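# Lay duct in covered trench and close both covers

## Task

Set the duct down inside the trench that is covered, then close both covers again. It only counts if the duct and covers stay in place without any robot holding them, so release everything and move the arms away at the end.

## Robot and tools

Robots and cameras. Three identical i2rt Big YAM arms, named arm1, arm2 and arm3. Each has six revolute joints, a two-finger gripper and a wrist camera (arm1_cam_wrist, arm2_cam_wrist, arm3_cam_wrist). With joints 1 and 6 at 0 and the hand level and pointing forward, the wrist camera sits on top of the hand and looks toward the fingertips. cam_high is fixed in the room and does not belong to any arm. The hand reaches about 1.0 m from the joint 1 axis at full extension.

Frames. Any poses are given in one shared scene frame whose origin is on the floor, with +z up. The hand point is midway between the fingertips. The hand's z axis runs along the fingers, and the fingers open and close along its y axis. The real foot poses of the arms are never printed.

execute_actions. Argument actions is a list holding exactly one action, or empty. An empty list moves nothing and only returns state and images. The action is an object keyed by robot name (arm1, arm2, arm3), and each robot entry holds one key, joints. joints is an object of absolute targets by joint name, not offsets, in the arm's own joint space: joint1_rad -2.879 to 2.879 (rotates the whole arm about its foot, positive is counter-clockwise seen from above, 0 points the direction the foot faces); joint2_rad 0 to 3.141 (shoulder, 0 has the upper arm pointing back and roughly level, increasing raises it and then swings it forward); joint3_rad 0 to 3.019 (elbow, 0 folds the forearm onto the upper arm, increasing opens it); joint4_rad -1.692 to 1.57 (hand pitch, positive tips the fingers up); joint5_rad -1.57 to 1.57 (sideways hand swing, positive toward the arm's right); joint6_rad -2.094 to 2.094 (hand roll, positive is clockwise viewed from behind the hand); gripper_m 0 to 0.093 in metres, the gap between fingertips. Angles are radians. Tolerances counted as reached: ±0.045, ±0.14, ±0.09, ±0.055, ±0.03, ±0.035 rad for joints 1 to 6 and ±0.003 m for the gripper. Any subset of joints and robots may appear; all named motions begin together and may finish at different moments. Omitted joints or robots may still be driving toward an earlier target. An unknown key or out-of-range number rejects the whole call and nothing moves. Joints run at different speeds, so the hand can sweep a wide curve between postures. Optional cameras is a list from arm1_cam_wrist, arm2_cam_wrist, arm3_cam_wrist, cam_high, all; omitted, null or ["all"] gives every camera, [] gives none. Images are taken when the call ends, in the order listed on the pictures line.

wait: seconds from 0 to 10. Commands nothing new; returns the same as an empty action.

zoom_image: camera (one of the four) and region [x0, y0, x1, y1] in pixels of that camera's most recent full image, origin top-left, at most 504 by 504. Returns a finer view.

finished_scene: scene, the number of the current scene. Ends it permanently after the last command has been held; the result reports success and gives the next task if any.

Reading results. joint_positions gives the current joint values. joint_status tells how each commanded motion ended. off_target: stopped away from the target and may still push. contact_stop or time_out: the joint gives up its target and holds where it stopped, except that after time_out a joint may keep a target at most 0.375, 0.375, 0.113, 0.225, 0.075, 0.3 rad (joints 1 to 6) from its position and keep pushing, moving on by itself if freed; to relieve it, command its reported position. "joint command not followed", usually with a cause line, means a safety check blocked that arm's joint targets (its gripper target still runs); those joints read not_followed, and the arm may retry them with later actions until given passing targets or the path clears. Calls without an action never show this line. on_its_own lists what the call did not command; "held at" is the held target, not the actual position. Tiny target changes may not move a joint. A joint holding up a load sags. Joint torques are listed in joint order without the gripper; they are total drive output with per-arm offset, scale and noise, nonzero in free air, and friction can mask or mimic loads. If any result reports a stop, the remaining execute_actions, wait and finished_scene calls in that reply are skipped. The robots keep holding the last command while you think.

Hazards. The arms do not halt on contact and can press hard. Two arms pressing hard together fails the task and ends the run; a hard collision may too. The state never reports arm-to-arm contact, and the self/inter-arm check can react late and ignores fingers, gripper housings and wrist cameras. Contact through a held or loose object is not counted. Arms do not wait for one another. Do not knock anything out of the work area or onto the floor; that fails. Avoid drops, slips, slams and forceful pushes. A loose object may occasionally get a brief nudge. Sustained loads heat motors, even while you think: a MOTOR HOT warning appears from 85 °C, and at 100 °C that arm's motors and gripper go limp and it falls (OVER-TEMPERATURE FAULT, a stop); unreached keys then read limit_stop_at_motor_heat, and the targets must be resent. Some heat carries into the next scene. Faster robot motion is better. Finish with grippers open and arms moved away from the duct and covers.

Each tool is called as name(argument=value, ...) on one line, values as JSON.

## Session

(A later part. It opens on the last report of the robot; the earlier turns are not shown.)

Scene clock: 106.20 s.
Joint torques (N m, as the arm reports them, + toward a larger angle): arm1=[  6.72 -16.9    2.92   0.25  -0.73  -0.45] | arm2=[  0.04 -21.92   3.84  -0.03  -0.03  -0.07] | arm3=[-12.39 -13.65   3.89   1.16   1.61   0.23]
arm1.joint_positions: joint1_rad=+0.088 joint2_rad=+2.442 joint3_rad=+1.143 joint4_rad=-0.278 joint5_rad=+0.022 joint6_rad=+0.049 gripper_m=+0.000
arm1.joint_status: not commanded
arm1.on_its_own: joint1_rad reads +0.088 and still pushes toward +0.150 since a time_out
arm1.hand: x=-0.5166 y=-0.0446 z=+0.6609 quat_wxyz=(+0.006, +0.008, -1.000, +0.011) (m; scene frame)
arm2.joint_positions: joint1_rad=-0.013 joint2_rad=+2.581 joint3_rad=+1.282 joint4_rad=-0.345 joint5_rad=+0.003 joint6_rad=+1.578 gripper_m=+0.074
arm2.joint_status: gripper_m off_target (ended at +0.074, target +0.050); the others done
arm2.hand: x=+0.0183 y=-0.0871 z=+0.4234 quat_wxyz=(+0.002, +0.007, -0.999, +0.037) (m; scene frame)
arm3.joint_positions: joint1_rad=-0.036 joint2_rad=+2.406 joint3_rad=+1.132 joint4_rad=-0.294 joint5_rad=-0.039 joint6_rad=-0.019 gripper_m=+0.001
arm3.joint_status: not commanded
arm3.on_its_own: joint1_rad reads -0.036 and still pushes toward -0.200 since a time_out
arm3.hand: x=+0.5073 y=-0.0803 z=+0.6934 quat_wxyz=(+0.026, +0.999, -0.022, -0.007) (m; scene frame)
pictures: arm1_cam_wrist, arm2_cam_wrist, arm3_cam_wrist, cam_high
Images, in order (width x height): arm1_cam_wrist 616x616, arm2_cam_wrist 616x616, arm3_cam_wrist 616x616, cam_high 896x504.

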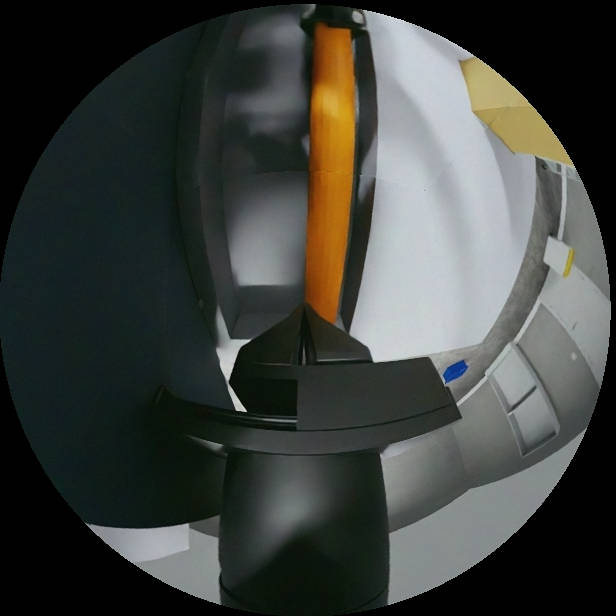

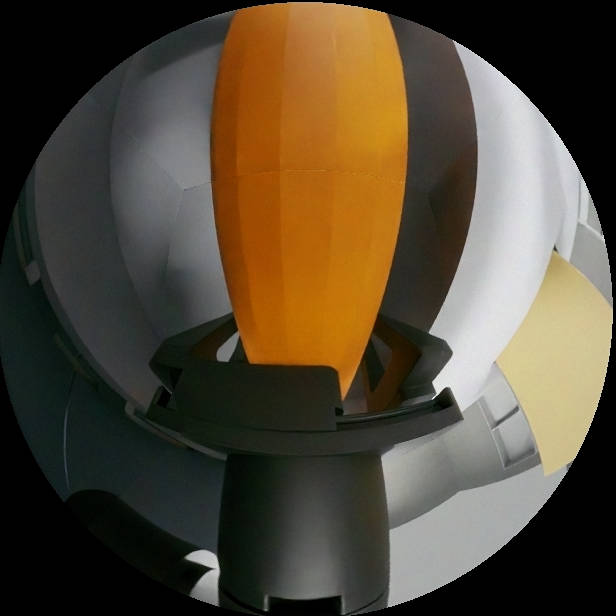

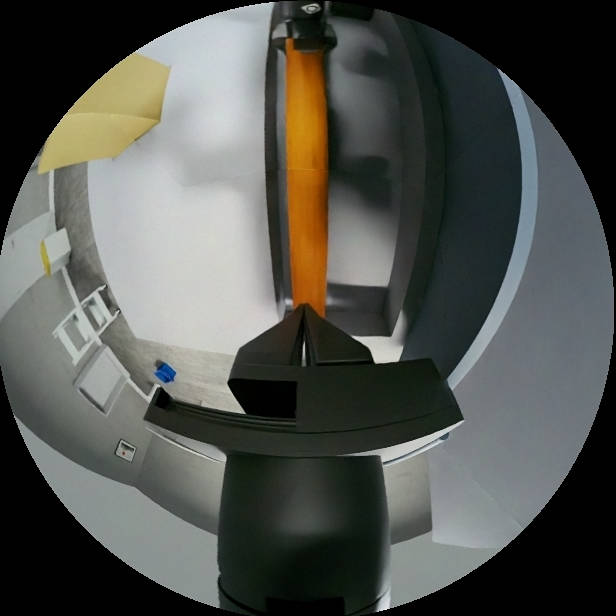

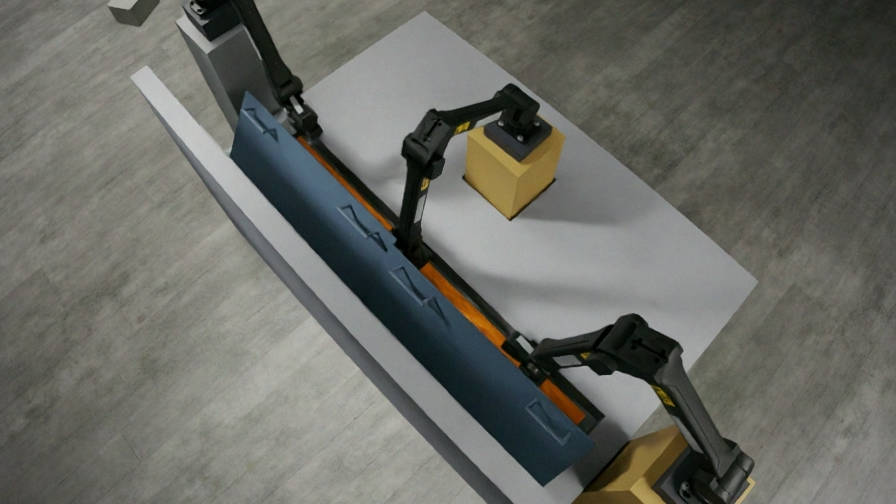

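execute_actions(actions=[{"arm2":{"joints":{"gripper_m":0.09}}}], cameras=[])

execute_actions(actions=[{"arm2":{"joints":{"joint2_rad":2.25,"joint3_rad":1.12,"joint4_rad":-0.45}}}], cameras=[])

execute_actions(actions=[{"arm2":{"joints":{"joint2_rad":1.9,"joint3_rad":0.72,"joint4_rad":-0.4}}}])

Scene clock: 107.20 s.
Joint torques (N m, as the arm reports them, + toward a larger angle): arm1=[  6.85 -16.92   2.94   0.23  -0.75  -0.45] | arm2=[  0.06 -17.87   3.5    0.14  -0.04  -0.08] | arm3=[-12.36 -13.75   3.87   1.17   1.61   0.23]
arm1.joint_positions: joint1_rad=+0.088 joint2_rad=+2.442 joint3_rad=+1.143 joint4_rad=-0.278 joint5_rad=+0.022 joint6_rad=+0.049 gripper_m=+0.000
arm1.joint_status: not commanded
arm1.on_its_own: joint1_rad reads +0.088 and still pushes toward +0.150 since a time_out
arm1.hand: x=-0.5166 y=-0.0446 z=+0.6609 quat_wxyz=(+0.006, +0.008, -1.000, +0.011) (m; scene frame)
arm2.joint_positions: joint1_rad=-0.013 joint2_rad=+2.527 joint3_rad=+1.294 joint4_rad=-0.346 joint5_rad=+0.003 joint6_rad=+1.578 gripper_m=+0.090
arm2.joint_status: all done
arm2.hand: x=+0.0179 y=-0.0557 z=+0.4493 quat_wxyz=(+0.003, +0.007, -1.000, +0.005) (m; scene frame)
arm3.joint_positions: joint1_rad=-0.036 joint2_rad=+2.406 joint3_rad=+1.132 joint4_rad=-0.294 joint5_rad=-0.039 joint6_rad=-0.019 gripper_m=+0.001
arm3.joint_status: not commanded
arm3.on_its_own: joint1_rad reads -0.036 and still pushes toward -0.200 since a time_out
arm3.hand: x=+0.5073 y=-0.0803 z=+0.6934 quat_wxyz=(+0.026, +0.999, -0.022, -0.007) (m; scene frame)
pictures: none
No camera images: the call's "cameras" was empty. Leave "cameras" out to get every camera's image.

Scene clock: 108.17 s.
Joint torques (N m, as the arm reports them, + toward a larger angle): arm1=[  6.87 -16.88   2.95   0.22  -0.75  -0.46] | arm2=[ -0.02 -18.96   5.1    0.41  -0.04  -0.06] | arm3=[-11.04 -12.63   4.21   1.2    1.12   0.21]
arm1.joint_positions: joint1_rad=+0.088 joint2_rad=+2.442 joint3_rad=+1.143 joint4_rad=-0.278 joint5_rad=+0.022 joint6_rad=+0.049 gripper_m=+0.000
arm1.joint_status: not commanded
arm1.on_its_own: joint1_rad reads +0.088 and still pushes toward +0.150 since a time_out
arm1.hand: x=-0.5166 y=-0.0446 z=+0.6609 quat_wxyz=(+0.006, +0.008, -1.000, +0.011) (m; scene frame)
arm2.joint_positions: joint1_rad=-0.013 joint2_rad=+2.281 joint3_rad=+1.101 joint4_rad=-0.456 joint5_rad=+0.003 joint6_rad=+1.577 gripper_m=+0.090
arm2.joint_status: all done
arm2.hand: x=+0.0195 y=-0.1008 z=+0.5370 quat_wxyz=(+0.002, +0.008, -0.999, +0.033) (m; scene frame)
arm3.joint_positions: joint1_rad=-0.051 joint2_rad=+2.394 joint3_rad=+1.129 joint4_rad=-0.294 joint5_rad=-0.026 joint6_rad=-0.017 gripper_m=+0.001
arm3.joint_status: not commanded
arm3.on_its_own: joint1_rad reads -0.051 and still pushes toward -0.200 since a time_out
arm3.hand: x=+0.5049 y=-0.0710 z=+0.6982 quat_wxyz=(+0.019, +0.999, -0.031, -0.011) (m; scene frame)
pictures: none
No camera images: the call's "cameras" was empty. Leave "cameras" out to get every camera's image.

Scene clock: 109.33 s.
Joint torques (N m, as the arm reports them, + toward a larger angle): arm1=[  6.99 -16.86   2.94   0.22  -0.75  -0.45] | arm2=[ 0.02 -9.94  3.79  0.66 -0.03 -0.07] | arm3=[-11.37 -12.67   4.22   1.2    1.47   0.2 ]
arm1.joint_positions: joint1_rad=+0.088 joint2_rad=+2.442 joint3_rad=+1.143 joint4_rad=-0.278 joint5_rad=+0.022 joint6_rad=+0.049 gripper_m=+0.000
arm1.joint_status: not commanded
arm1.on_its_own: joint1_rad reads +0.088 and still pushes toward +0.150 since a time_out
arm1.hand: x=-0.5166 y=-0.0446 z=+0.6609 quat_wxyz=(+0.006, +0.008, -1.000, +0.011) (m; scene frame)
arm2.joint_positions: joint1_rad=-0.013 joint2_rad=+1.888 joint3_rad=+0.716 joint4_rad=-0.407 joint5_rad=+0.003 joint6_rad=+1.577 gripper_m=+0.090
arm2.joint_status: all done
arm2.hand: x=+0.0224 y=-0.1998 z=+0.6334 quat_wxyz=(+0.003, +0.008, -1.000, +0.005) (m; scene frame)
arm3.joint_positions: joint1_rad=-0.051 joint2_rad=+2.394 joint3_rad=+1.129 joint4_rad=-0.294 joint5_rad=-0.035 joint6_rad=-0.017 gripper_m=+0.001
arm3.joint_status: not commanded
arm3.on_its_own: joint1_rad reads -0.051 and still pushes toward -0.200 since a time_out
arm3.hand: x=+0.5048 y=-0.0725 z=+0.6983 quat_wxyz=(+0.024, +0.999, -0.031, -0.011) (m; scene frame)
pictures: arm1_cam_wrist, arm2_cam_wrist, arm3_cam_wrist, cam_high
Images, in order (width x height): arm1_cam_wrist 616x616, arm2_cam_wrist 616x616, arm3_cam_wrist 616x616, cam_high 896x504.

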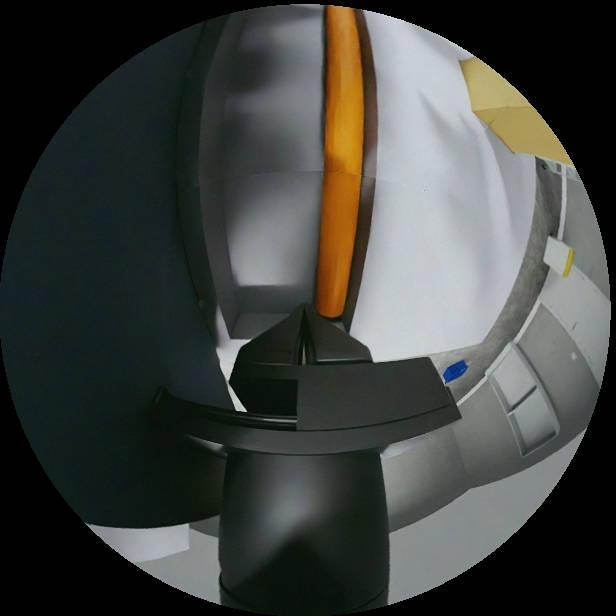

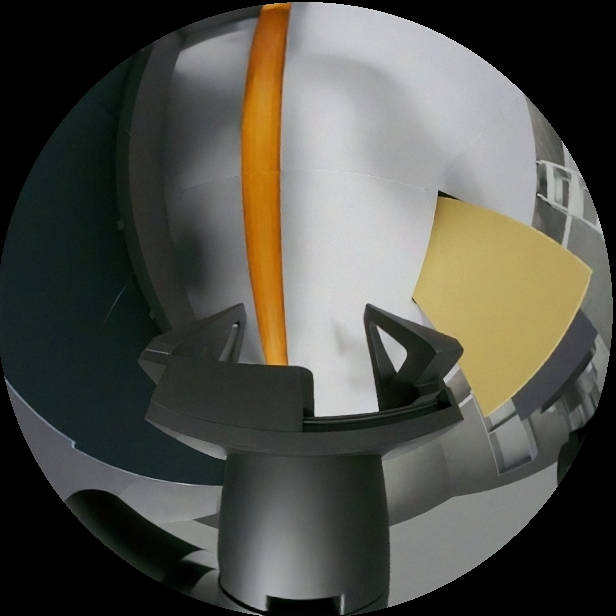

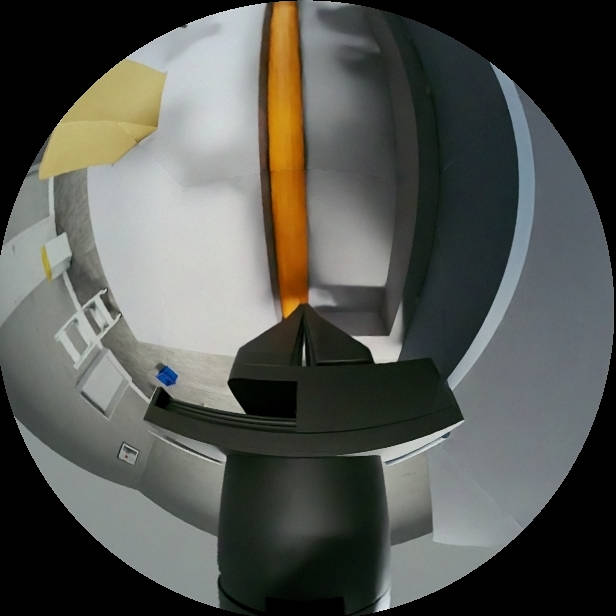

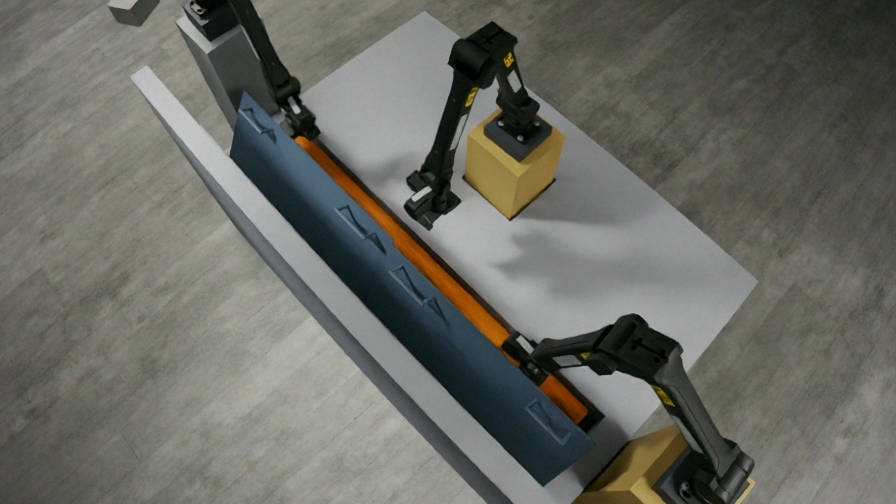

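zoom_image(camera="cam_high", region=[220, 80, 420, 230])

zoom_image(camera="arm3_cam_wrist", region=[220, 200, 420, 350])

Region (220, 80, 420, 230) of cam_high's 896x504 image, scaled by 2.520, with more detail than that image has; it fills the top 378 rows of this view, and the rest is white.

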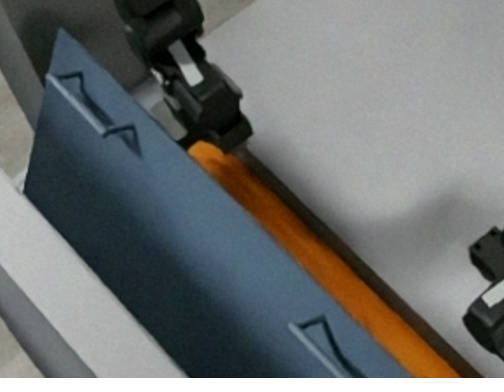

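Region (220, 200, 420, 350) of arm3_cam_wrist's 616x616 image, scaled by 2.520, with more detail than that image has; it fills the top 378 rows of this view, and the rest is white.

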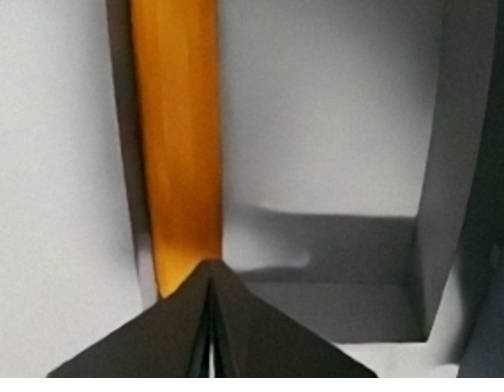

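execute_actions(actions=[{"arm1":{"joints":{"joint1_rad":-0.03,"joint2_rad":2.56,"joint4_rad":-0.16}},"arm3":{"joints":{"joint1_rad":0.08,"joint2_rad":2.53,"joint4_rad":-0.17}},"arm2":{"joints":{"joint2_rad":1.2,"joint3_rad":0.9,"joint4_rad":-0.9}}}], cameras=["arm1_cam_wrist","arm3_cam_wrist","cam_high"])

Scene clock: 111.93 s.
Joint torques (N m, as the arm reports them, + toward a larger angle): arm1=[  8.86 -20.71  -0.08  -0.7   -1.38   0.02] | arm2=[-0.04 -6.92 10.79  0.69 -0.04 -0.1 ] | arm3=[ -1.21 -18.66   2.1    0.82   0.16  -0.02]
arm1.joint_positions: joint1_rad=-0.113 joint2_rad=+2.596 joint3_rad=+1.175 joint4_rad=-0.141 joint5_rad=+0.041 joint6_rad=+0.002 gripper_m=+0.000
arm1.joint_status: joint1_rad time_out (moved -0.201 of -0.118); the others done
arm1.on_its_own: joint1_rad reads -0.113 and still pushes toward -0.030 since a time_out
arm1.hand: x=-0.5386 y=-0.1370 z=+0.5977 quat_wxyz=(+0.002, -0.069, -0.997, +0.021) (m; scene frame)
arm2.joint_positions: joint1_rad=-0.013 joint2_rad=+1.196 joint3_rad=+0.887 joint4_rad=-0.891 joint5_rad=+0.002 joint6_rad=+1.576 gripper_m=+0.090
arm2.joint_status: all done
arm2.hand: x=+0.0238 y=-0.1505 z=+0.9248 quat_wxyz=(+0.006, +0.007, -0.983, -0.184) (m; scene frame)
arm3.joint_positions: joint1_rad=+0.090 joint2_rad=+2.548 joint3_rad=+1.144 joint4_rad=-0.177 joint5_rad=-0.002 joint6_rad=+0.003 gripper_m=+0.001
arm3.joint_status: all done
arm3.hand: x=+0.5329 y=-0.1311 z=+0.6343 quat_wxyz=(+0.007, +1.000, +0.030, +0.000) (m; scene frame)
pictures: arm1_cam_wrist, arm3_cam_wrist, cam_high
Images, in order (width x height): arm1_cam_wrist 616x616, arm3_cam_wrist 616x616, cam_high 896x504.

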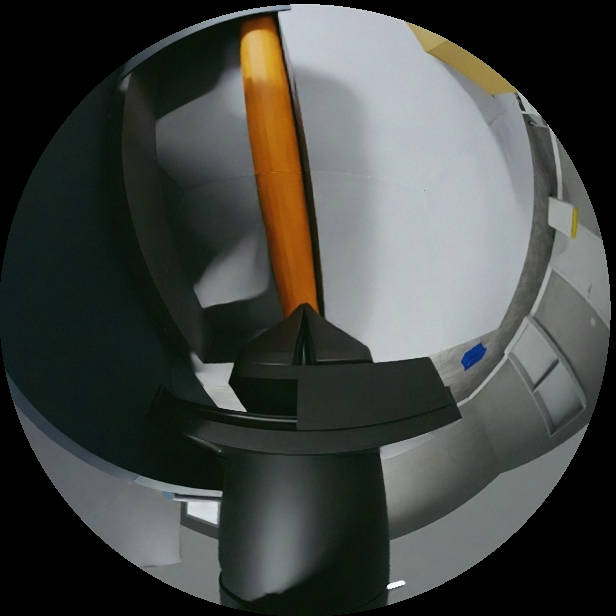

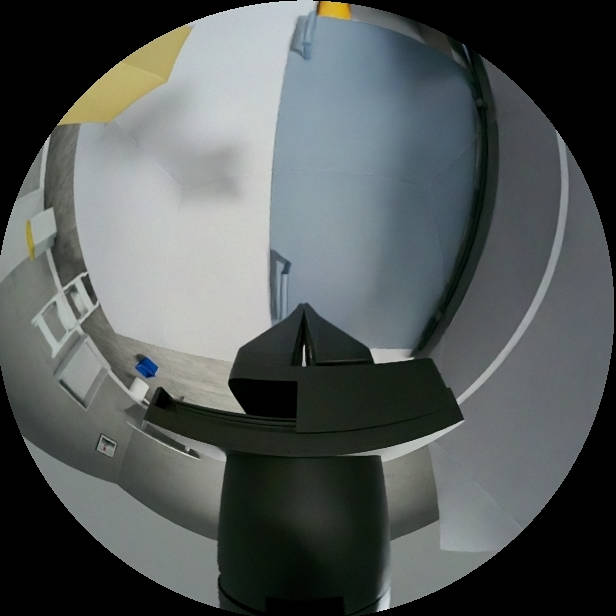

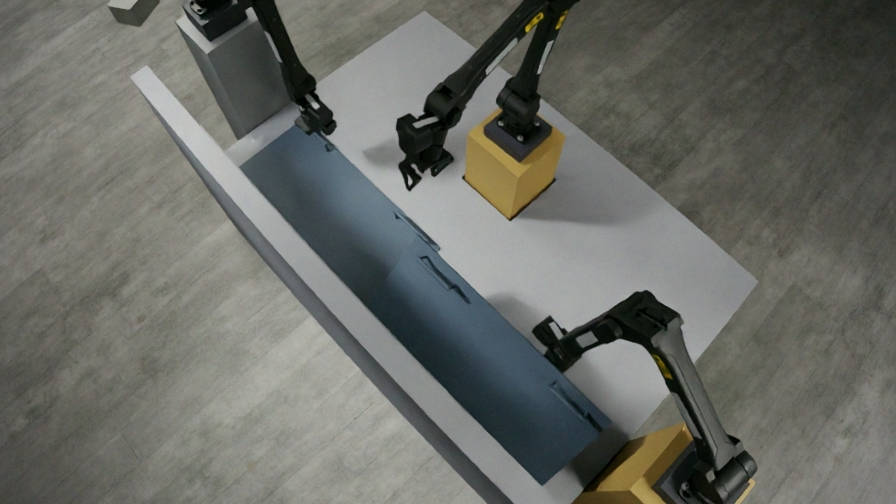

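Cover2 shut. Continue lowering cover1.

execute_actions(actions=[{"arm1":{"joints":{"joint1_rad":-0.2,"joint2_rad":2.72,"joint3_rad":1.15,"joint4_rad":-0.02}},"arm3":{"joints":{"joint1_rad":0.1,"joint2_rad":1.2,"joint3_rad":1.0,"joint4_rad":-0.9}}}], cameras=["arm1_cam_wrist","cam_high"])

Scene clock: 113.83 s.
Joint torques (N m, as the arm reports them, + toward a larger angle): arm1=[  6.46 -20.14  -2.38  -0.88  -1.27  -0.08] | arm2=[-0.06 -6.96 10.76  0.69 -0.04 -0.1 ] | arm3=[ 0.17 -8.3   9.07  0.74  0.16 -0.02]
arm1.joint_positions: joint1_rad=-0.259 joint2_rad=+2.758 joint3_rad=+1.194 joint4_rad=+0.005 joint5_rad=+0.038 joint6_rad=+0.010 gripper_m=+0.000
arm1.joint_status: joint1_rad off_target (ended at -0.259, target -0.200); the others done
arm1.hand: x=-0.5879 y=-0.1889 z=+0.5342 quat_wxyz=(+0.001, -0.146, -0.989, +0.020) (m; scene frame)
arm2.joint_positions: joint1_rad=-0.013 joint2_rad=+1.196 joint3_rad=+0.887 joint4_rad=-0.891 joint5_rad=+0.002 joint6_rad=+1.576 gripper_m=+0.090
arm2.joint_status: not commanded
arm2.hand: x=+0.0238 y=-0.1505 z=+0.9248 quat_wxyz=(+0.006, +0.007, -0.983, -0.184) (m; scene frame)
arm3.joint_positions: joint1_rad=+0.090 joint2_rad=+1.198 joint3_rad=+0.990 joint4_rad=-0.885 joint5_rad=-0.002 joint6_rad=+0.003 gripper_m=+0.001
arm3.joint_status: all done
arm3.hand: x=+0.5389 y=-0.1243 z=+1.1815 quat_wxyz=(+0.015, +0.970, +0.028, -0.242) (m; scene frame)
pictures: arm1_cam_wrist, cam_high
Images, in order (width x height): arm1_cam_wrist 616x616, cam_high 896x504.

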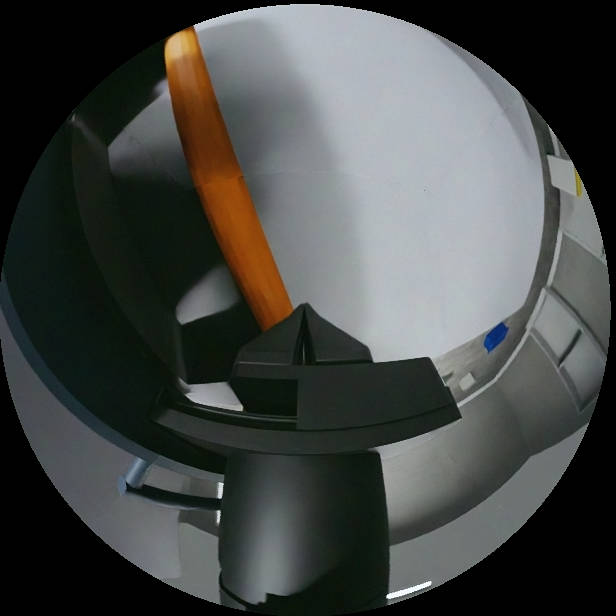

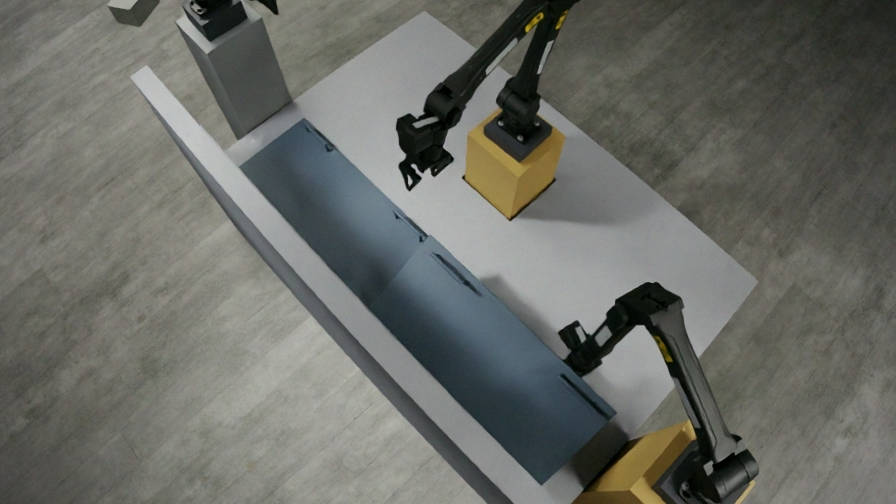

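execute_actions(actions=[{"arm1":{"joints":{"joint1_rad":-0.42,"joint2_rad":2.78}}}], cameras=[])

execute_actions(actions=[{"arm1":{"joints":{"joint1_rad":-0.5,"joint2_rad":1.2,"joint3_rad":1.0,"joint4_rad":-0.9}}}])

Scene clock: 115.23 s.
Joint torques (N m, as the arm reports them, + toward a larger angle): arm1=[  1.42 -17.04  -0.04  -0.49  -0.12  -0.13] | arm2=[-0.13 -6.85 10.76  0.65 -0.03 -0.1 ] | arm3=[ 0.13 -8.51  9.12  0.73  0.16 -0.03]
arm1.joint_positions: joint1_rad=-0.423 joint2_rad=+2.795 joint3_rad=+1.148 joint4_rad=-0.011 joint5_rad=+0.003 joint6_rad=+0.013 gripper_m=+0.000
arm1.joint_status: all done
arm1.hand: x=-0.6581 y=-0.2217 z=+0.5225 quat_wxyz=(+0.047, -0.228, -0.973, -0.007) (m; scene frame)
arm2.joint_positions: joint1_rad=-0.013 joint2_rad=+1.196 joint3_rad=+0.887 joint4_rad=-0.891 joint5_rad=+0.002 joint6_rad=+1.576 gripper_m=+0.090
arm2.joint_status: not commanded
arm2.hand: x=+0.0238 y=-0.1505 z=+0.9248 quat_wxyz=(+0.006, +0.007, -0.983, -0.184) (m; scene frame)
arm3.joint_positions: joint1_rad=+0.090 joint2_rad=+1.198 joint3_rad=+0.990 joint4_rad=-0.885 joint5_rad=-0.002 joint6_rad=+0.003 gripper_m=+0.001
arm3.joint_status: not commanded
arm3.hand: x=+0.5389 y=-0.1243 z=+1.1815 quat_wxyz=(+0.015, +0.970, +0.028, -0.242) (m; scene frame)
pictures: none
No camera images: the call's "cameras" was empty. Leave "cameras" out to get every camera's image.

Scene clock: 117.13 s.
Joint torques (N m, as the arm reports them, + toward a larger angle): arm1=[ 1.82 -7.74  9.01  0.3  -0.08 -0.11] | arm2=[-0.1  -6.8  10.75  0.67 -0.04 -0.1 ] | arm3=[ 0.09 -8.51  9.1   0.75  0.16 -0.02]
arm1.joint_positions: joint1_rad=-0.507 joint2_rad=+1.194 joint3_rad=+0.992 joint4_rad=-0.887 joint5_rad=+0.002 joint6_rad=+0.013 gripper_m=+0.000
arm1.joint_status: all done
arm1.hand: x=-0.5944 y=-0.2901 z=+1.1659 quat_wxyz=(-0.227, -0.260, -0.936, +0.063) (m; scene frame)
arm2.joint_positions: joint1_rad=-0.013 joint2_rad=+1.196 joint3_rad=+0.887 joint4_rad=-0.891 joint5_rad=+0.002 joint6_rad=+1.576 gripper_m=+0.090
arm2.joint_status: not commanded
arm2.hand: x=+0.0238 y=-0.1505 z=+0.9248 quat_wxyz=(+0.006, +0.007, -0.983, -0.184) (m; scene frame)
arm3.joint_positions: joint1_rad=+0.090 joint2_rad=+1.198 joint3_rad=+0.990 joint4_rad=-0.885 joint5_rad=-0.002 joint6_rad=+0.003 gripper_m=+0.001
arm3.joint_status: not commanded
arm3.hand: x=+0.5389 y=-0.1243 z=+1.1815 quat_wxyz=(+0.015, +0.970, +0.028, -0.242) (m; scene frame)
pictures: arm1_cam_wrist, arm2_cam_wrist, arm3_cam_wrist, cam_high
Images, in order (width x height): arm1_cam_wrist 616x616, arm2_cam_wrist 616x616, arm3_cam_wrist 616x616, cam_high 896x504.

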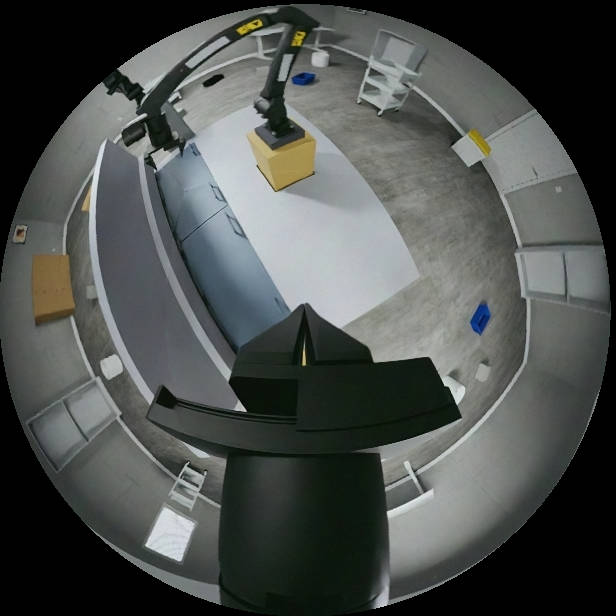

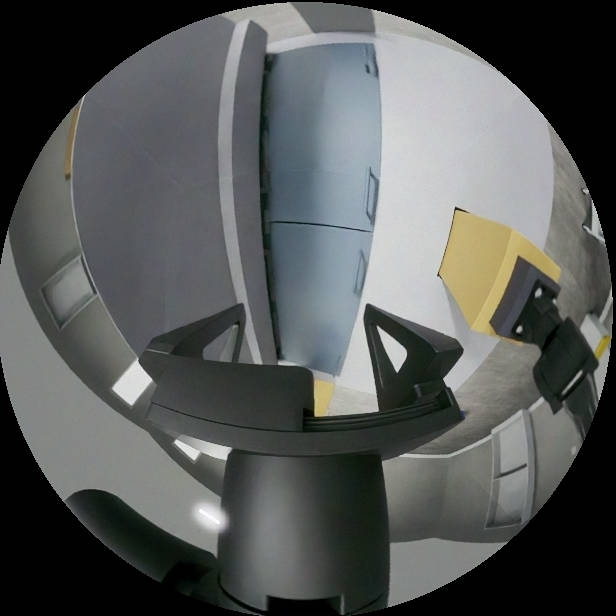

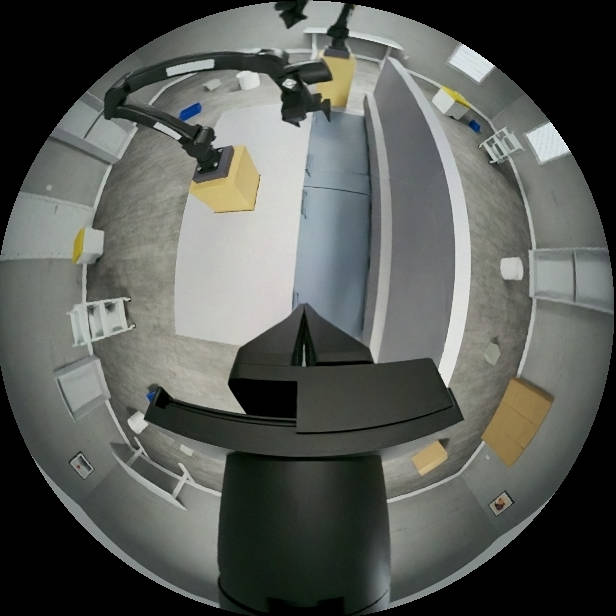

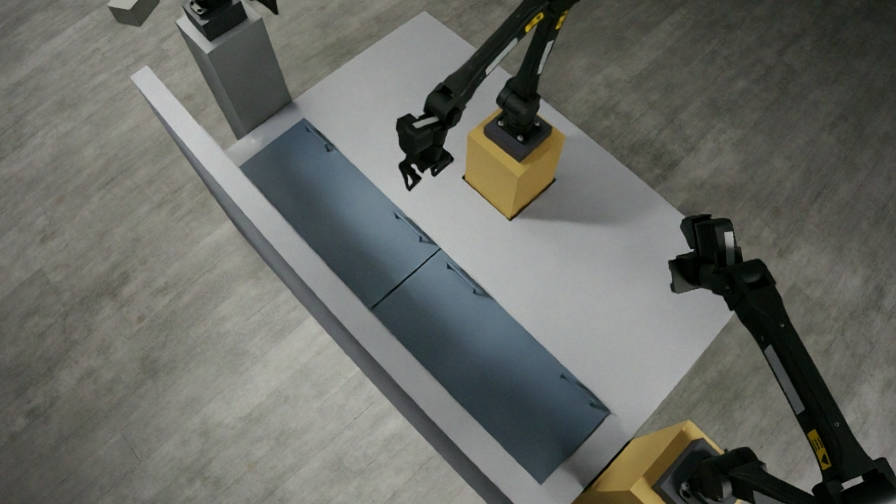

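Both flush.

finished_scene(scene=2)

The scene is finished: the task was done.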